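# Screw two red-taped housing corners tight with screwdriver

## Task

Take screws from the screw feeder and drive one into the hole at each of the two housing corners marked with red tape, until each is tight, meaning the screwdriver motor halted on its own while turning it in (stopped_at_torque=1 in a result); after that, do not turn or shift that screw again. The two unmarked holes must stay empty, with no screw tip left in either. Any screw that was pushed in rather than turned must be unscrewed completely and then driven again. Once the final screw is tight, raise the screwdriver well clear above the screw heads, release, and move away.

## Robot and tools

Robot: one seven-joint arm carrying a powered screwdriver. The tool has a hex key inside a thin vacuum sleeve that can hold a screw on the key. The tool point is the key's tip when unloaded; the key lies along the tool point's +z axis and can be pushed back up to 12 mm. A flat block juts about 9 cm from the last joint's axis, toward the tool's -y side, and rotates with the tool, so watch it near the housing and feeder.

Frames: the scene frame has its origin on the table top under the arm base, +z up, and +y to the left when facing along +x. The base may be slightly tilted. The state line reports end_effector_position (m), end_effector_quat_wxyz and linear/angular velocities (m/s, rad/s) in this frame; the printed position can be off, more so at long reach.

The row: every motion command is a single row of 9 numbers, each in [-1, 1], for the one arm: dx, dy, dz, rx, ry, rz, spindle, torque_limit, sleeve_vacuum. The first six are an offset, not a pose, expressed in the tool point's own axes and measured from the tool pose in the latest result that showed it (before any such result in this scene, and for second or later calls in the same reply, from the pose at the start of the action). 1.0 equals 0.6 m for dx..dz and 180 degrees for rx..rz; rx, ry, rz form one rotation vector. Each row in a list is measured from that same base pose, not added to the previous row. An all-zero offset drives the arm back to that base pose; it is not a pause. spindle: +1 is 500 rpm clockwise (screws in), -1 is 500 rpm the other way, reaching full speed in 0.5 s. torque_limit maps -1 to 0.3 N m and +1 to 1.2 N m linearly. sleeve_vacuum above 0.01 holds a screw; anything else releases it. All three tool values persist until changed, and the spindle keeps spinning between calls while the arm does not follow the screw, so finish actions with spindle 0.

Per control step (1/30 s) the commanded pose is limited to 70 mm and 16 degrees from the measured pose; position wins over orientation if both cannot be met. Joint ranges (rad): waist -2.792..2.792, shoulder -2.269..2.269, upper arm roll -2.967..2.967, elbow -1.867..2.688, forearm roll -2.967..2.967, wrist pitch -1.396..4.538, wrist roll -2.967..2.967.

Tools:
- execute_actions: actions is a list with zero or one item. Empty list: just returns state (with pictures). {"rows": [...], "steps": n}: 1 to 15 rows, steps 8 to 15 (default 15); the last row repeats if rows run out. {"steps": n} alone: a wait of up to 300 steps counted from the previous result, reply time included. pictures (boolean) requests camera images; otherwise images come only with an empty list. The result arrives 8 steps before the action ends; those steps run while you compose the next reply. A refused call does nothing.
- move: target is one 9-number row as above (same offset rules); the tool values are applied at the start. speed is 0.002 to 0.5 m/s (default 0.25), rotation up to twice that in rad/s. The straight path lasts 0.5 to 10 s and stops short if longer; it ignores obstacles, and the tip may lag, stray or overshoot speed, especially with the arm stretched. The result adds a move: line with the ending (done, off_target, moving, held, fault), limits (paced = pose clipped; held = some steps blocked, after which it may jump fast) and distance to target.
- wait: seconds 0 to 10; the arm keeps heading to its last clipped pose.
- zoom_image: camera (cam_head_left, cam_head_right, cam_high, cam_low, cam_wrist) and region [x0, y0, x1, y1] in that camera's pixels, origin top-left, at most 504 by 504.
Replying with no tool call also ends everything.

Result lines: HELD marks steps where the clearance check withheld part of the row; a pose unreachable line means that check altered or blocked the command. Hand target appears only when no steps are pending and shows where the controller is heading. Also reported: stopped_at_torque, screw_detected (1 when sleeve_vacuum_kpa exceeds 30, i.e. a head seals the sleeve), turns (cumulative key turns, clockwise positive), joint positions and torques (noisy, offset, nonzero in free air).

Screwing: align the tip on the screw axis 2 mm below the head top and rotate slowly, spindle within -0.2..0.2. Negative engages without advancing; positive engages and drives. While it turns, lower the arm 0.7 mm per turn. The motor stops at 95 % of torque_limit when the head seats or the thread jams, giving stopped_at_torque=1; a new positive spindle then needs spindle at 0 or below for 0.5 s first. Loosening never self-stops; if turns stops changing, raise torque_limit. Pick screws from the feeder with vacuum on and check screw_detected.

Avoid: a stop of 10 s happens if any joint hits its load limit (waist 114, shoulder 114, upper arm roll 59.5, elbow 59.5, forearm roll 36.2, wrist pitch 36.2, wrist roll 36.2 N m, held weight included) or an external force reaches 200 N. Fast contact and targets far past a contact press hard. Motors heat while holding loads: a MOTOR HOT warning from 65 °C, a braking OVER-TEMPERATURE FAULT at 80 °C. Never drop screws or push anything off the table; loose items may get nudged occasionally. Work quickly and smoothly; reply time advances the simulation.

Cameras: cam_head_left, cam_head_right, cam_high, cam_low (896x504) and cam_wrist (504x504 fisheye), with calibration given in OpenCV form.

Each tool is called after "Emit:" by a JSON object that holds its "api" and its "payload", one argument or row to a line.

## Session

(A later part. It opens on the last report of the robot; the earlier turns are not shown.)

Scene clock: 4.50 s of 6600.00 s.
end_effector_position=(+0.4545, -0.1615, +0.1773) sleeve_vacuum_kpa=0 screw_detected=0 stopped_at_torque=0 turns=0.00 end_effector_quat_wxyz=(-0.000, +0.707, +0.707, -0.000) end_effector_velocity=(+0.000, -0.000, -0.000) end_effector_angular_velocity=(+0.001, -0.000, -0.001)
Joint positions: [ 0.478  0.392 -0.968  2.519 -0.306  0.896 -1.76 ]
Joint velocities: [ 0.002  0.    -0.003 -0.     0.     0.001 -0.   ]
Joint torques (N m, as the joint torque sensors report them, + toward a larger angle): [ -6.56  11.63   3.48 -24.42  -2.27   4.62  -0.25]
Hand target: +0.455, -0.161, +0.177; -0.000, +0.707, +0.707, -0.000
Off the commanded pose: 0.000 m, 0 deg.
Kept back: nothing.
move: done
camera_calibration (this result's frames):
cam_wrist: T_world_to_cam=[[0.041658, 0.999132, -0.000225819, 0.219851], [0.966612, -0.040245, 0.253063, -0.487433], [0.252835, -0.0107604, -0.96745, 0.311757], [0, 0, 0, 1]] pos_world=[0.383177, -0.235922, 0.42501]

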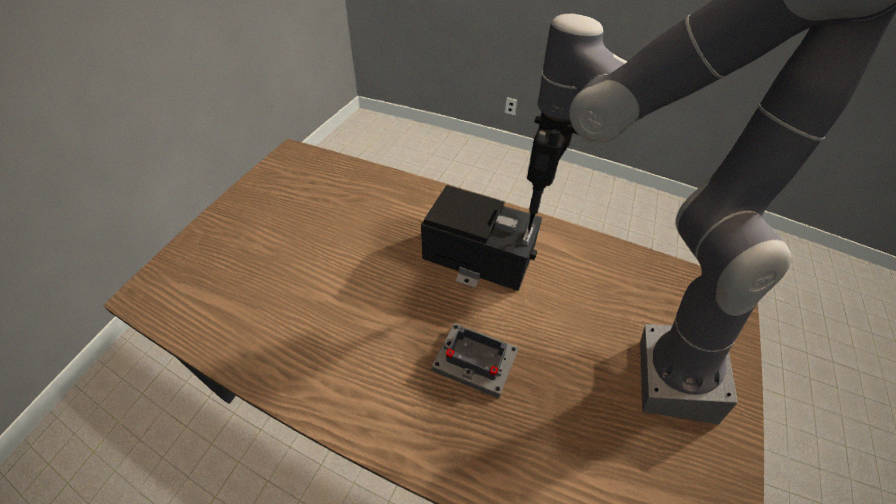

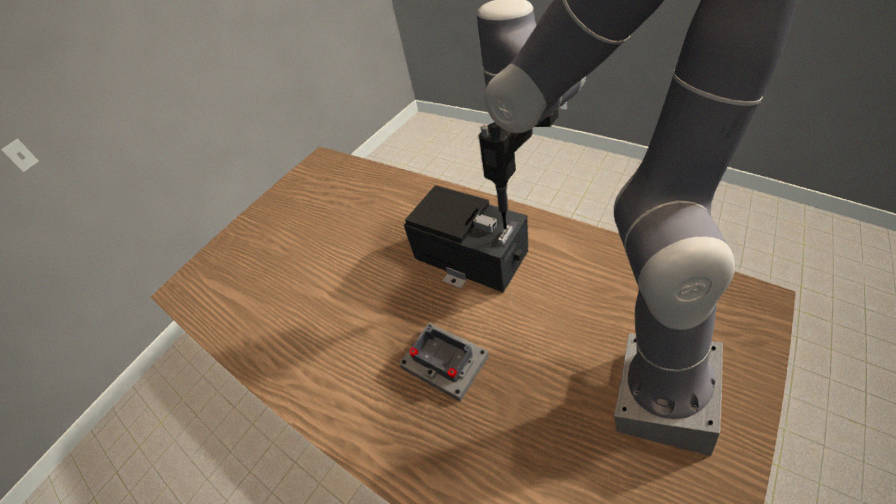

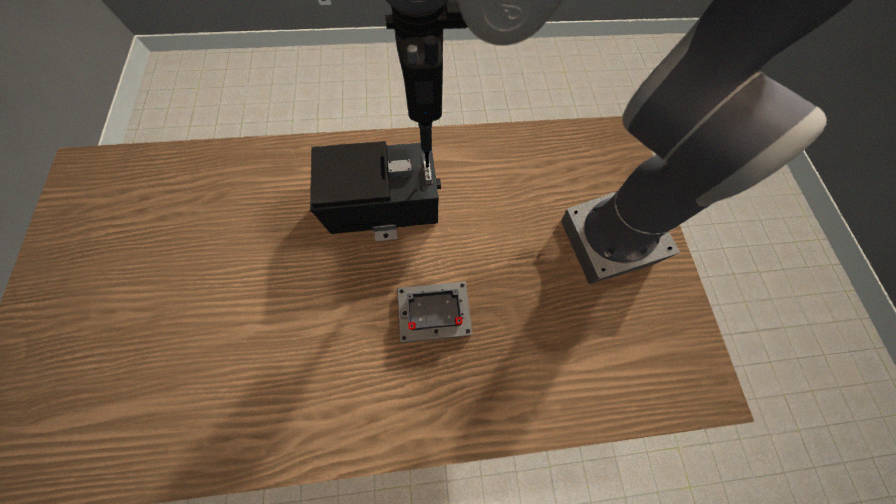

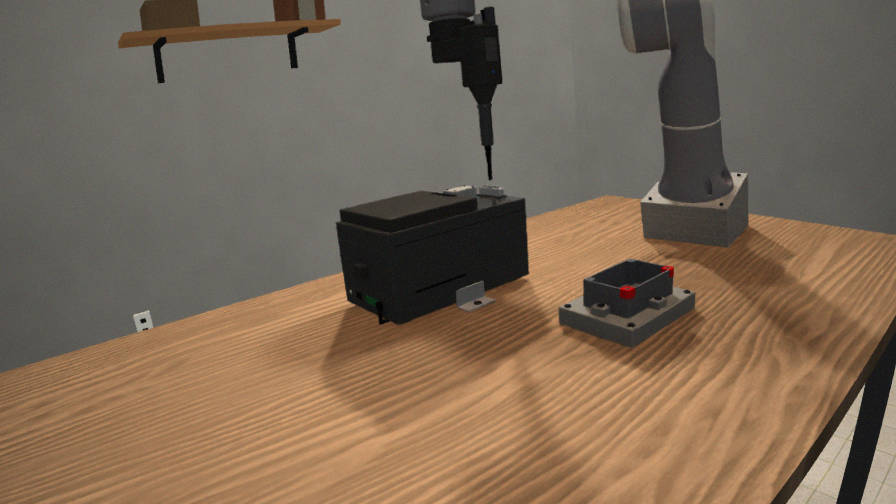

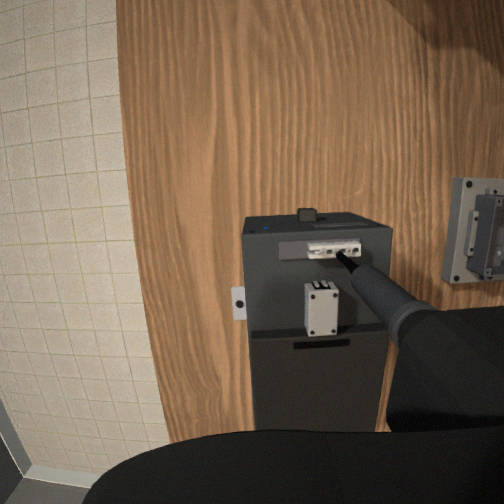

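Mid screw at (235,233): on target.

Emit:
{"api": "move", "payload": {
  "target": [0,0,0.0125,0,0,0,0,0,1],
  "speed": 0.02
}}

Emit:
{"api": "move", "payload": {
  "target": [0,0,0.0075,0,0,0,-0.15,0,1],
  "speed": 0.005
}}

Emit:
{"api": "move", "payload": {
  "target": [0,0,-0.08,0,0,0,0,0,1],
  "speed": 0.05
}}

Scene clock: 5.53 s of 6600.00 s.
end_effector_position=(+0.4546, -0.1615, +0.1699) sleeve_vacuum_kpa=14 screw_detected=0 stopped_at_torque=0 turns=0.00 end_effector_quat_wxyz=(-0.000, +0.707, +0.707, -0.000) end_effector_velocity=(-0.000, -0.000, -0.000) end_effector_angular_velocity=(+0.000, -0.000, -0.001)
Joint positions: [ 0.5    0.371 -0.997  2.526 -0.297  0.925 -1.771]
Joint velocities: [ 0.001 -0.    -0.002  0.     0.     0.001 -0.   ]
Joint torques (N m, as the joint torque sensors report them, + toward a larger angle): [ -6.68  11.62   2.51 -22.81  -2.2    4.92  -0.24]
Hand target: +0.455, -0.161, +0.170; -0.000, +0.707, +0.707, -0.000
Off the commanded pose: 0.000 m, 0 deg.
Kept back: nothing.
move: done
camera_calibration (this result's frames):
cam_wrist: T_world_to_cam=[[0.0414735, 0.99914, -0.000439227, 0.220023], [0.966624, -0.0400126, 0.253054, -0.485565], [0.252818, -0.0109196, -0.967452, 0.304532], [0, 0, 0, 1]] pos_world=[0.383242, -0.235937, 0.417591]

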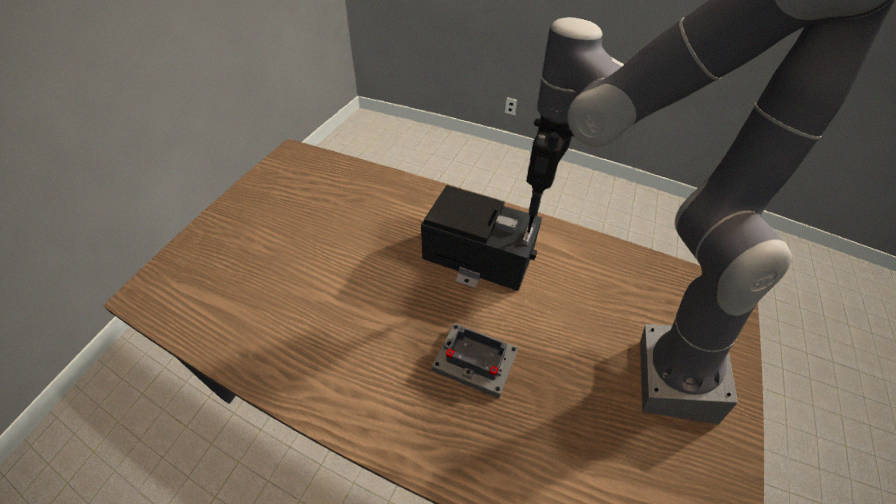

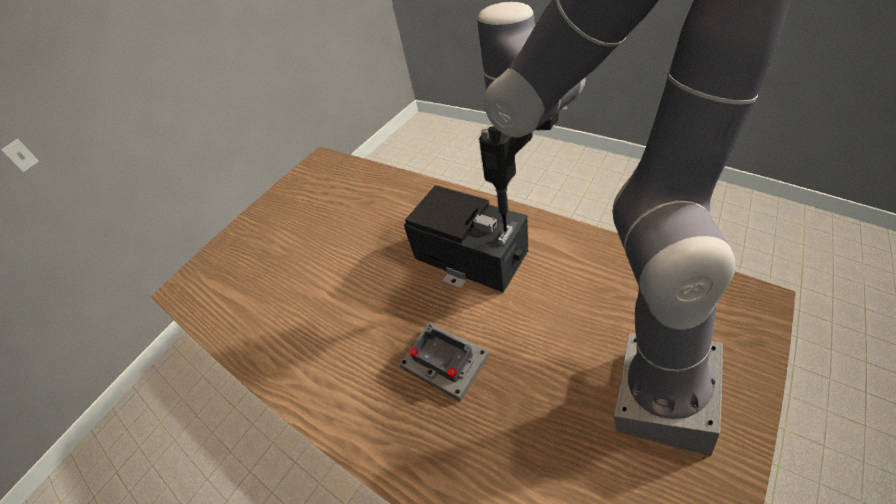

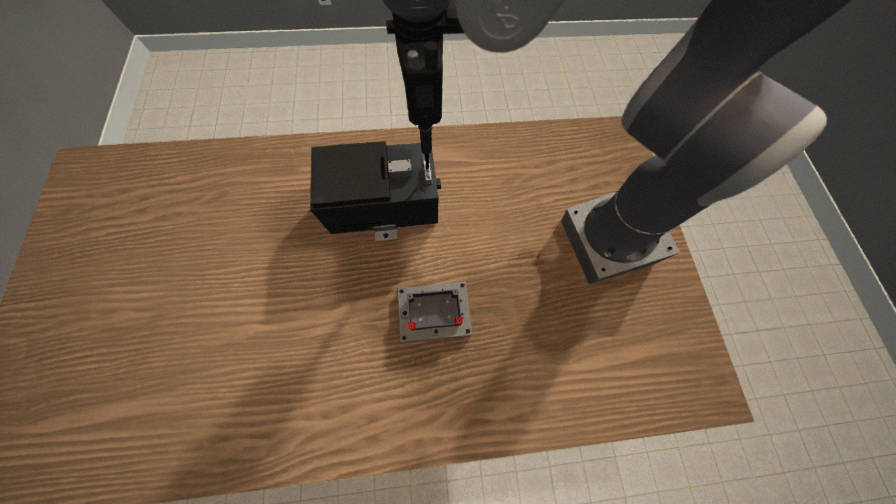

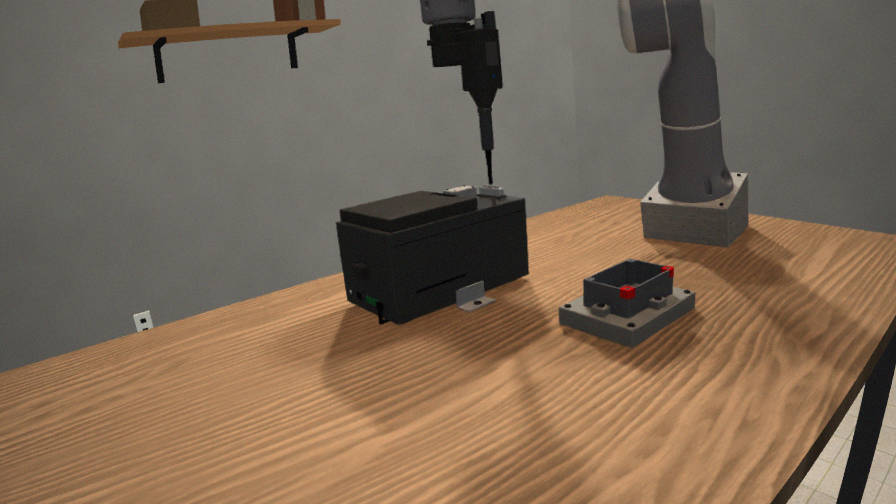

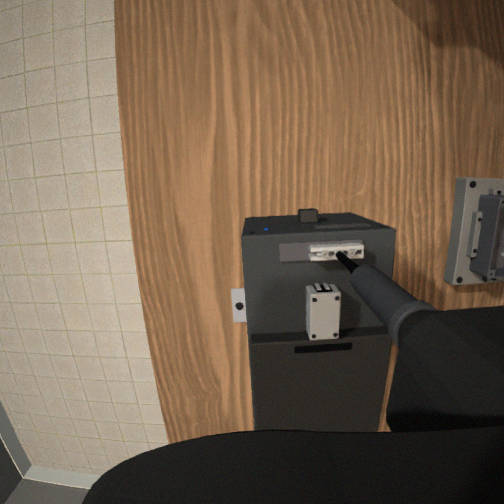

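Scene clock: 6.67 s of 6600.00 s.
end_effector_position=(+0.4550, -0.1618, +0.1656) sleeve_vacuum_kpa=40 screw_detected=1 stopped_at_torque=0 turns=-1.39 end_effector_quat_wxyz=(+0.000, +0.707, +0.707, -0.000) end_effector_velocity=(+0.000, +0.000, -0.000) end_effector_angular_velocity=(+0.000, -0.000, +0.000)
Joint positions: [ 0.515  0.36  -1.016  2.53  -0.292  0.942 -1.777]
Joint velocities: [ 0.001 -0.    -0.001  0.     0.     0.001 -0.001]
Joint torques (N m, as the joint torque sensors report them, + toward a larger angle): [ -5.37  11.01   3.13 -20.96  -2.09   4.2   -0.28]
Hand target: +0.455, -0.162, +0.165; -0.000, +0.707, +0.707, -0.000
Off the commanded pose: 0.001 m, 0 deg.
Kept back: nothing.
move: done
camera_calibration (this result's frames):
cam_wrist: T_world_to_cam=[[0.0414207, 0.999141, -0.000845611, 0.220357], [0.966435, -0.0398501, 0.253801, -0.484925], [0.25355, -0.0113299, -0.967256, 0.299883], [0, 0, 0, 1]] pos_world=[0.383486, -0.236094, 0.413324]

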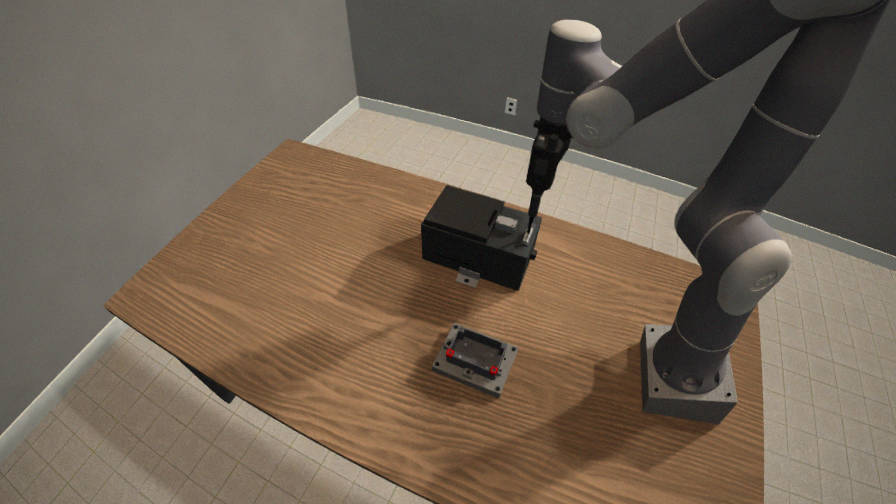

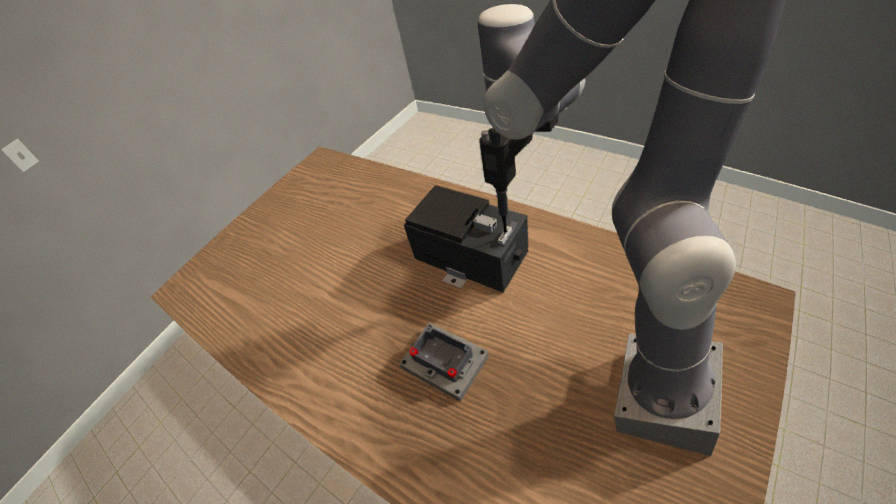

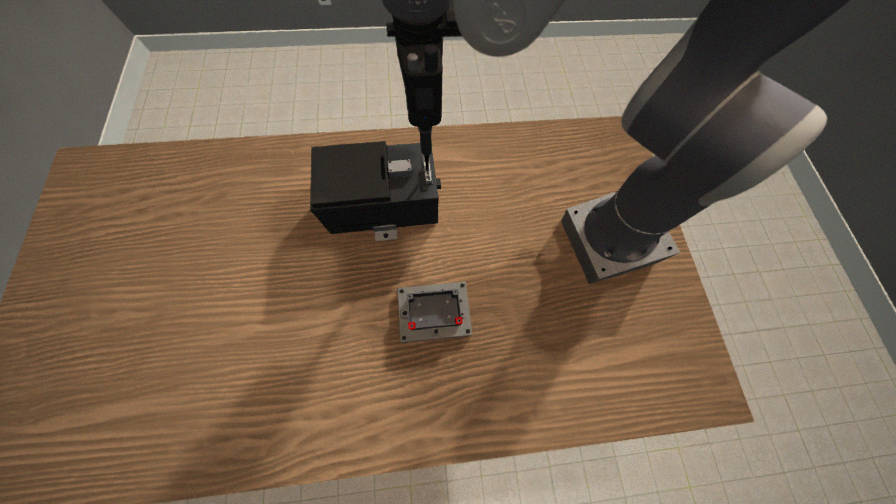

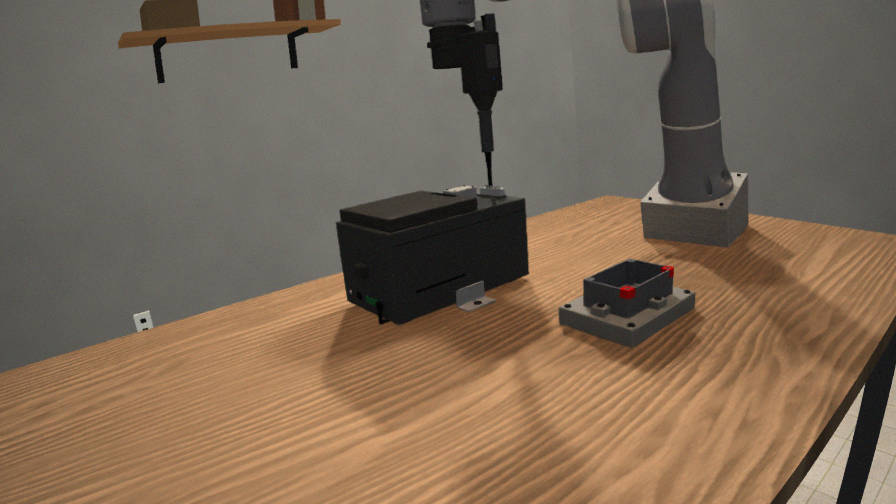

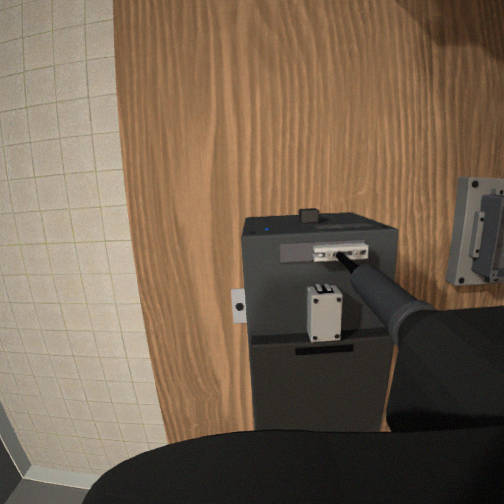

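Scene clock: 8.13 s of 6600.00 s.
end_effector_position=(+0.4550, -0.1617, +0.2136) sleeve_vacuum_kpa=40 screw_detected=1 stopped_at_torque=0 turns=-1.68 end_effector_quat_wxyz=(+0.000, +0.707, +0.707, -0.000) end_effector_velocity=(-0.000, -0.000, +0.000) end_effector_angular_velocity=(-0.001, +0.001, +0.001)
Joint positions: [ 0.41   0.486 -0.865  2.477 -0.338  0.759 -1.717]
Joint velocities: [-0.001 -0.     0.002 -0.     0.    -0.002 -0.001]
Joint torques (N m, as the joint torque sensors report them, + toward a larger angle): [ -7.45  12.28   6.49 -27.58  -3.84   4.28   0.29]
Hand target: +0.455, -0.162, +0.214; +0.000, +0.707, +0.707, -0.000
Off the commanded pose: 0.000 m, 0 deg.
Kept back: nothing.
move: done
camera_calibration (this result's frames):
cam_wrist: T_world_to_cam=[[0.041464, 0.99914, -0.000842162, 0.220293], [0.966406, -0.0398915, 0.253908, -0.49714], [0.253655, -0.0113419, -0.967228, 0.346248], [0, 0, 0, 1]] pos_world=[0.383477, -0.236008, 0.461314]

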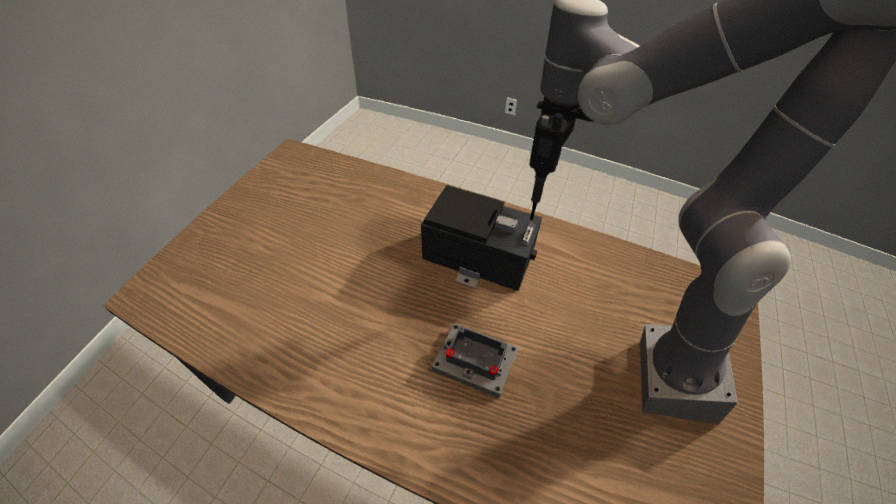

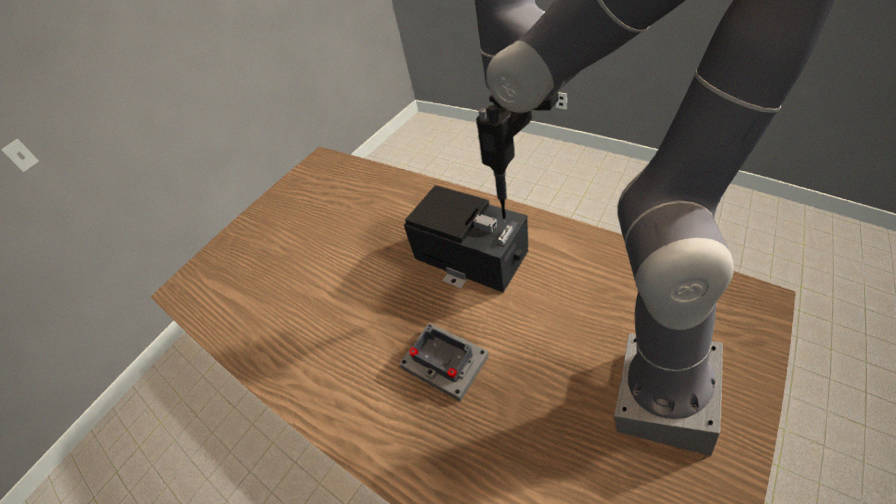

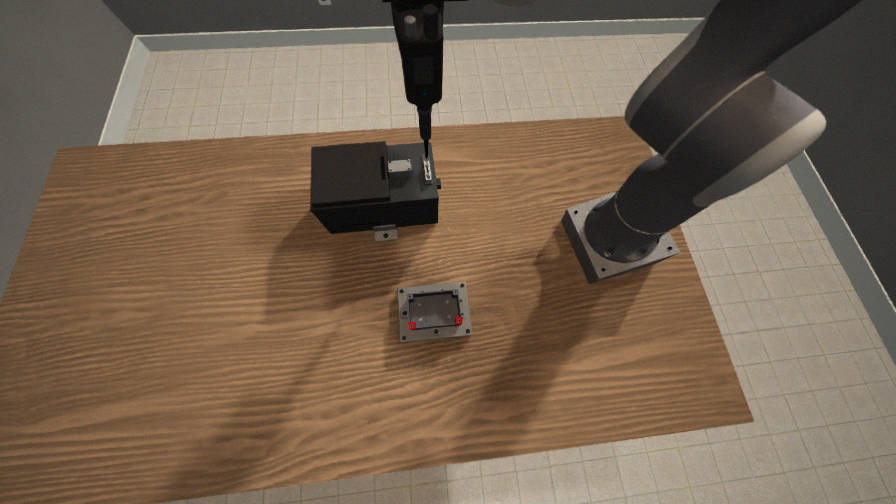

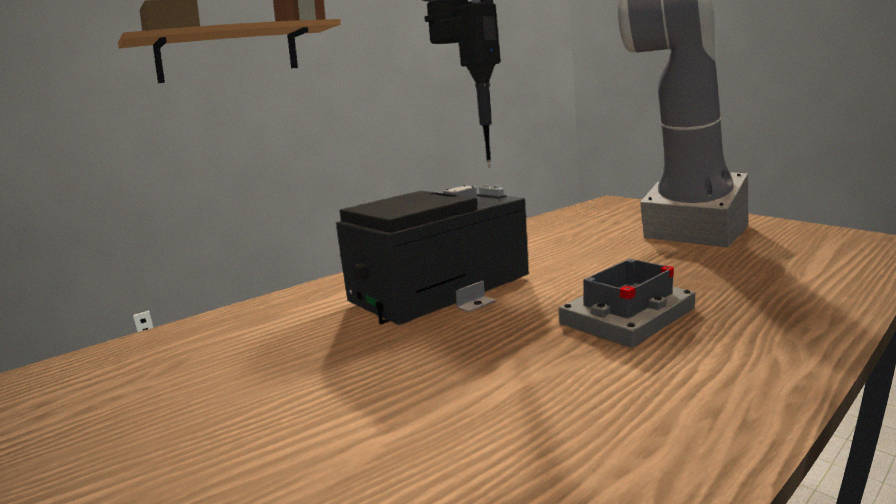

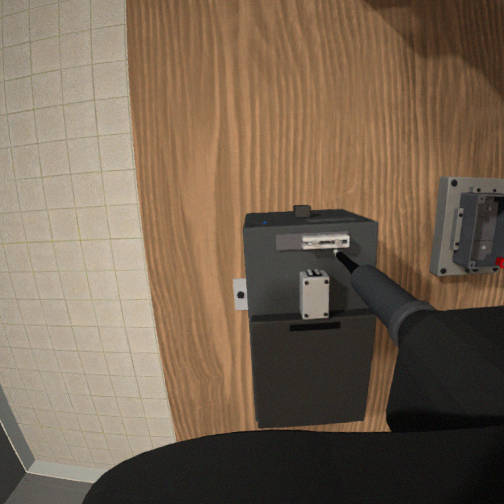

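Emit:
{"api": "move", "payload": {
  "target": [0.558,0.102,0.156,0,0,0,0,0,1],
  "speed": 0.2
}}

Emit:
{"api": "zoom_image", "payload": {
  "camera": "cam_wrist",
  "region": [280, 190, 380, 290]
}}

Emit:
{"api": "zoom_image", "payload": {
  "camera": "cam_low",
  "region": [580, 210, 680, 310]
}}

Emit:
{"api": "zoom_image", "payload": {
  "camera": "cam_head_left",
  "region": [415, 300, 495, 380]
}}

Scene clock: 10.73 s of 6600.00 s.
end_effector_position=(+0.5155, +0.1734, +0.1195) sleeve_vacuum_kpa=40 screw_detected=1 stopped_at_torque=0 turns=-1.68 end_effector_quat_wxyz=(-0.001, +0.707, +0.707, -0.000) end_effector_velocity=(+0.000, +0.000, +0.000) end_effector_angular_velocity=(+0.000, -0.000, -0.001)
Joint positions: [ 0.819  0.077 -0.488  2.511 -0.186  1.095 -1.013]
Joint velocities: [-0.    -0.     0.    -0.001  0.001 -0.    -0.001]
Joint torques (N m, as the joint torque sensors report them, + toward a larger angle): [ -0.3   25.72   1.23 -20.99  -1.46   5.4   -0.18]
Hand target: +0.516, +0.173, +0.120; -0.001, +0.707, +0.707, -0.000
Off the commanded pose: 0.001 m, 0 deg.
Kept back: nothing.
move: done
camera_calibration (this result's frames):
cam_wrist: T_world_to_cam=[[0.0413939, 0.999143, 0.000453641, -0.117205], [0.966726, -0.0401656, 0.252641, -0.518254], [0.252443, -0.0100193, -0.96756, 0.244128], [0, 0, 0, 1]] pos_world=[0.444233, 0.0987347, 0.367194]

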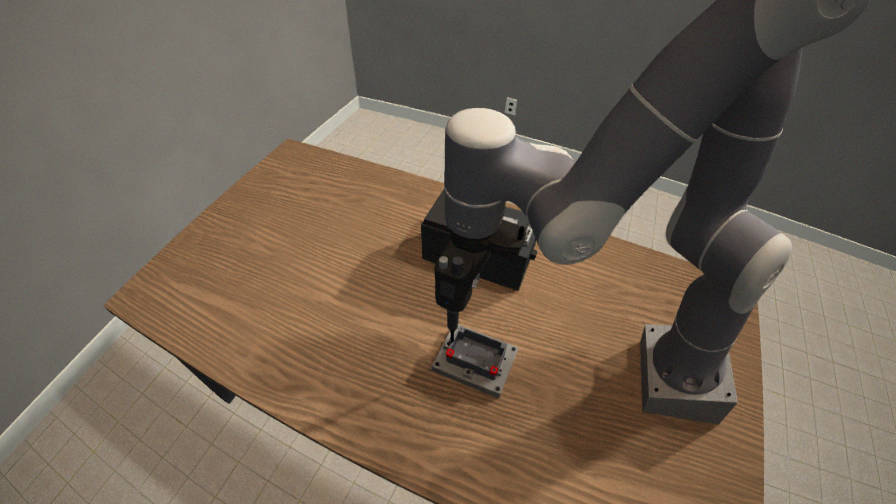

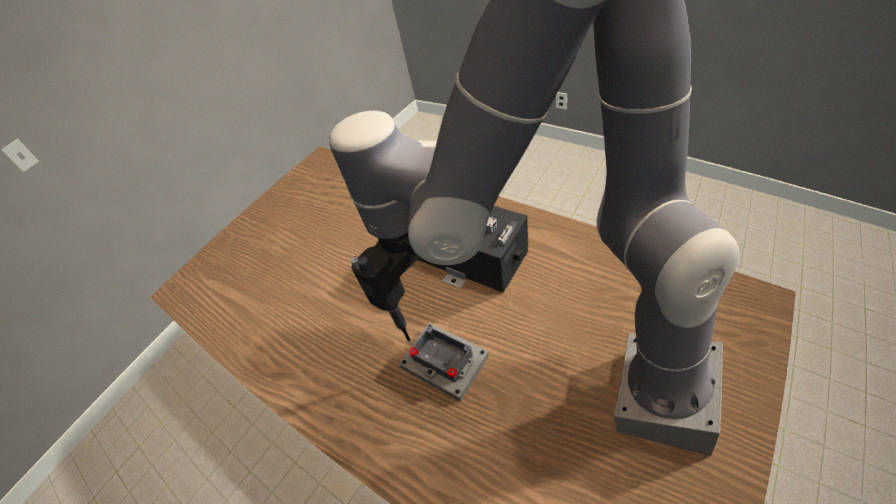

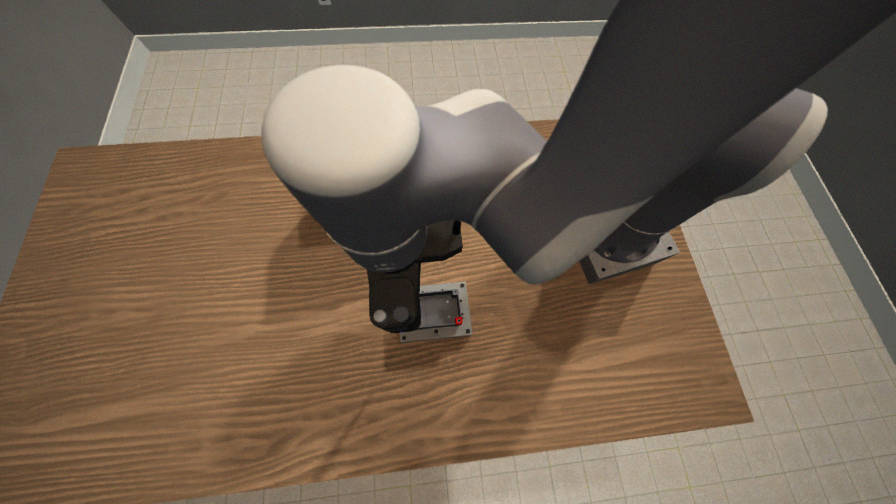

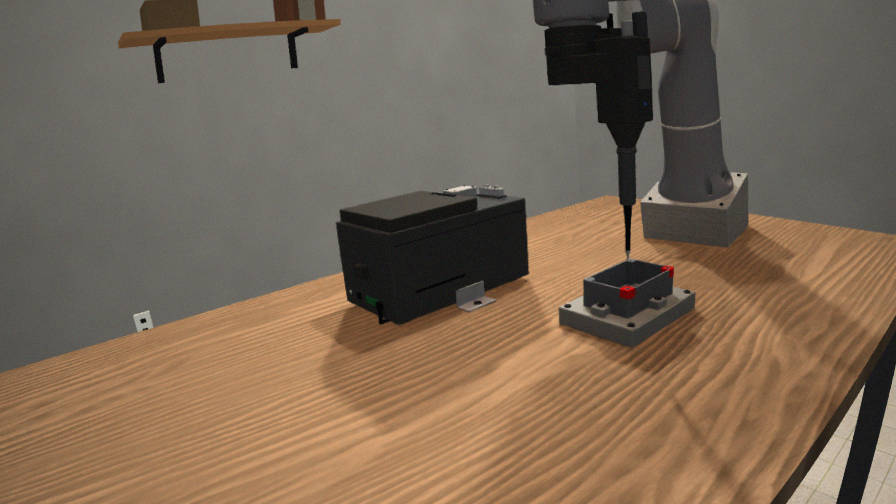

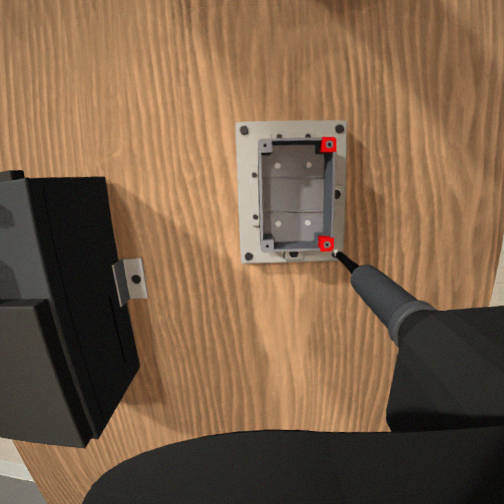

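Region (280, 190, 380, 290) of cam_wrist's 504x504 image, scaled by 5.040, with more detail than that image has.

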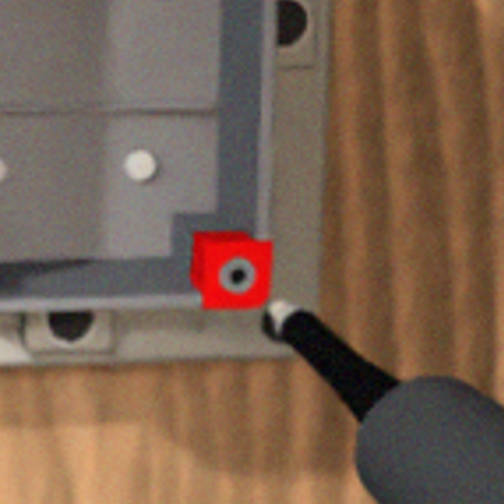

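Region (580, 210, 680, 310) of cam_low's 896x504 image, scaled by 5.040, with more detail than that image has.

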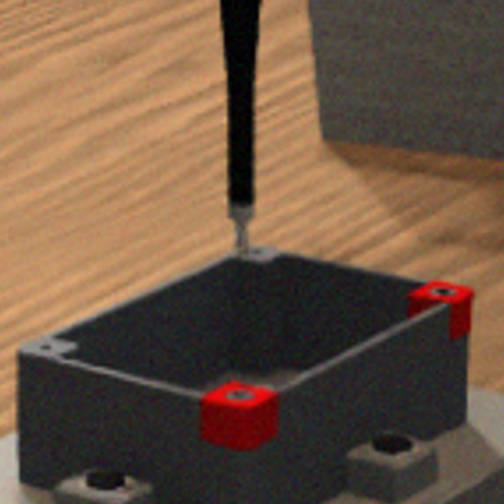

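Region (415, 300, 495, 380) of cam_head_left's 896x504 image, scaled by 6.300, with more detail than that image has.

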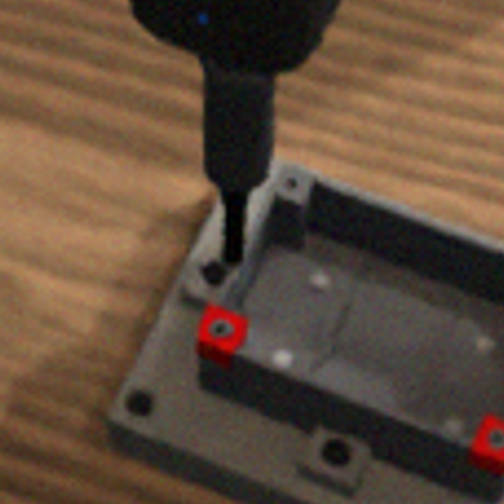

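Emit:
{"api": "move", "payload": {
  "target": [0.002,0.002,0.04,0,0,-0.5,0,0,1],
  "speed": 0.4
}}

Emit:
{"api": "zoom_image", "payload": {
  "camera": "cam_wrist",
  "region": [308, 224, 358, 274]
}}

Emit:
{"api": "zoom_image", "payload": {
  "camera": "cam_low",
  "region": [600, 250, 655, 305]
}}

Emit:
{"api": "zoom_image", "payload": {
  "camera": "cam_head_right",
  "region": [390, 320, 440, 370]
}}

Scene clock: 13.67 s of 6600.00 s.
end_effector_position=(+0.5166, +0.1746, +0.0954) sleeve_vacuum_kpa=40 screw_detected=1 stopped_at_torque=0 turns=-1.68 end_effector_quat_wxyz=(-0.001, -0.000, +1.000, +0.000) end_effector_velocity=(+0.000, +0.000, +0.000) end_effector_angular_velocity=(+0.001, +0.000, +0.002)
Joint positions: [ 0.821 -0.206 -0.404  2.194  0.016  1.035 -2.648]
Joint velocities: [-0.    -0.     0.001 -0.002  0.002 -0.001 -0.004]
Joint torques (N m, as the joint torque sensors report them, + toward a larger angle): [  0.39  37.72   0.69 -20.83  -1.93   3.7   -0.03]
Hand target: +0.516, +0.175, +0.095; -0.001, -0.000, +1.000, +0.000
Off the commanded pose: 0.000 m, 0 deg.
Kept back: nothing.
move: done
camera_calibration (this result's frames):
cam_wrist: T_world_to_cam=[[-0.999131, 0.041649, 0.00160459, 0.58608], [0.0406846, 0.966187, 0.254612, -0.210635], [0.00905402, 0.254456, -0.967042, 0.299988], [0, 0, 0, 1]] pos_world=[0.591424, 0.10277, 0.342791]

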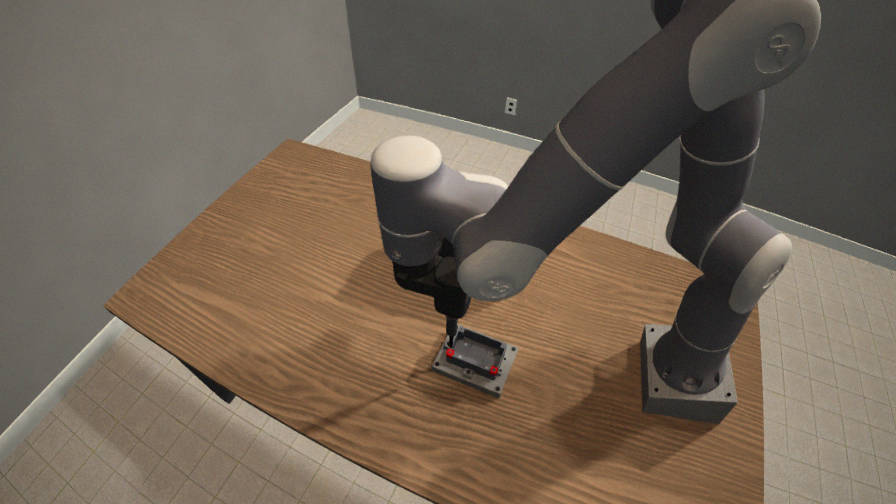

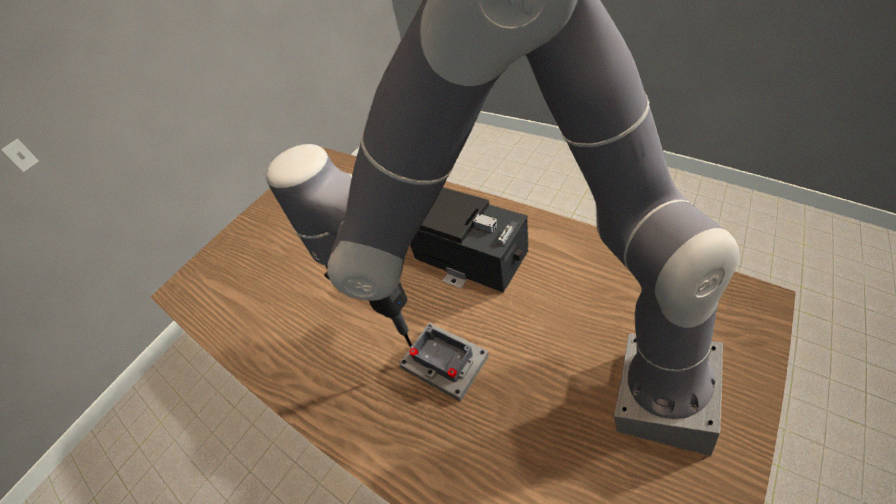

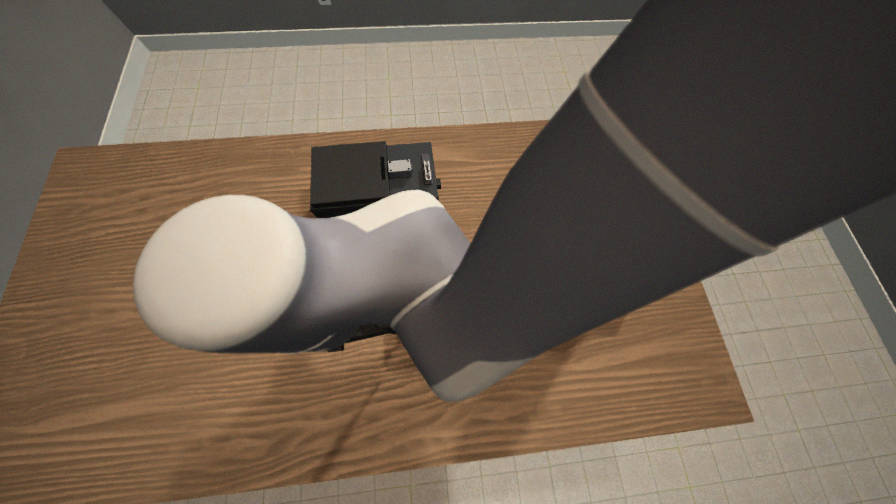

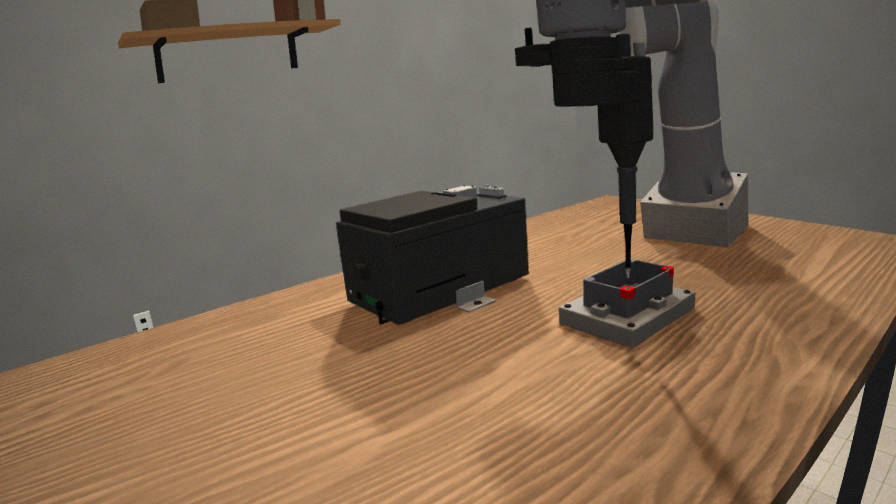

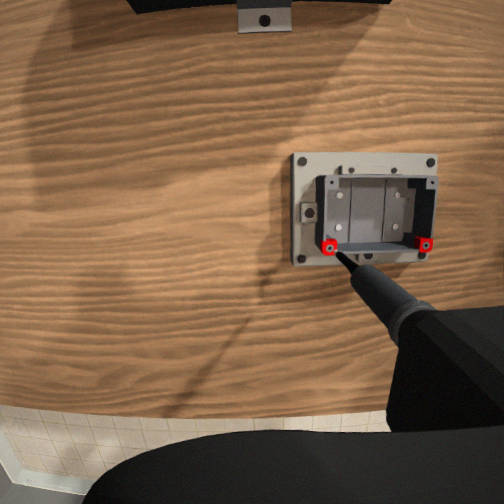

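Region (308, 224, 358, 274) of cam_wrist's 504x504 image, scaled by 10.080, with more detail than that image has.

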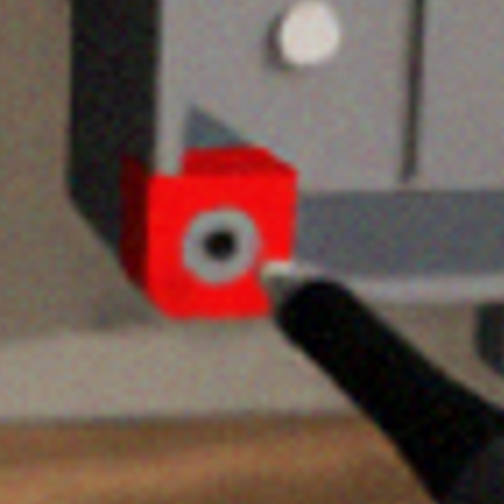

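Region (600, 250, 655, 305) of cam_low's 896x504 image, scaled by 9.164, with more detail than that image has.

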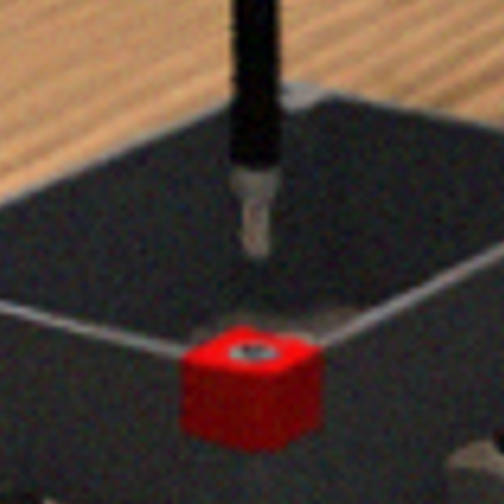

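Region (390, 320, 440, 370) of cam_head_right's 896x504 image, scaled by 10.080, with more detail than that image has.

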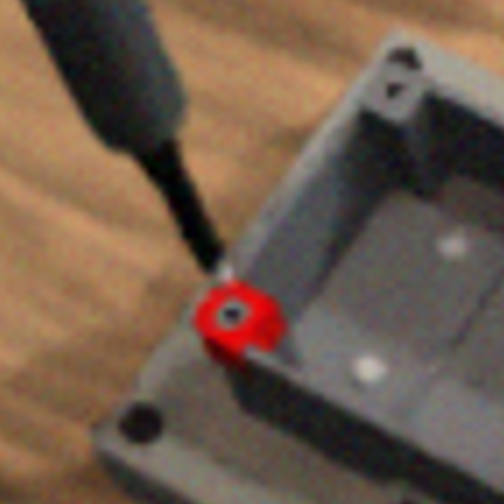

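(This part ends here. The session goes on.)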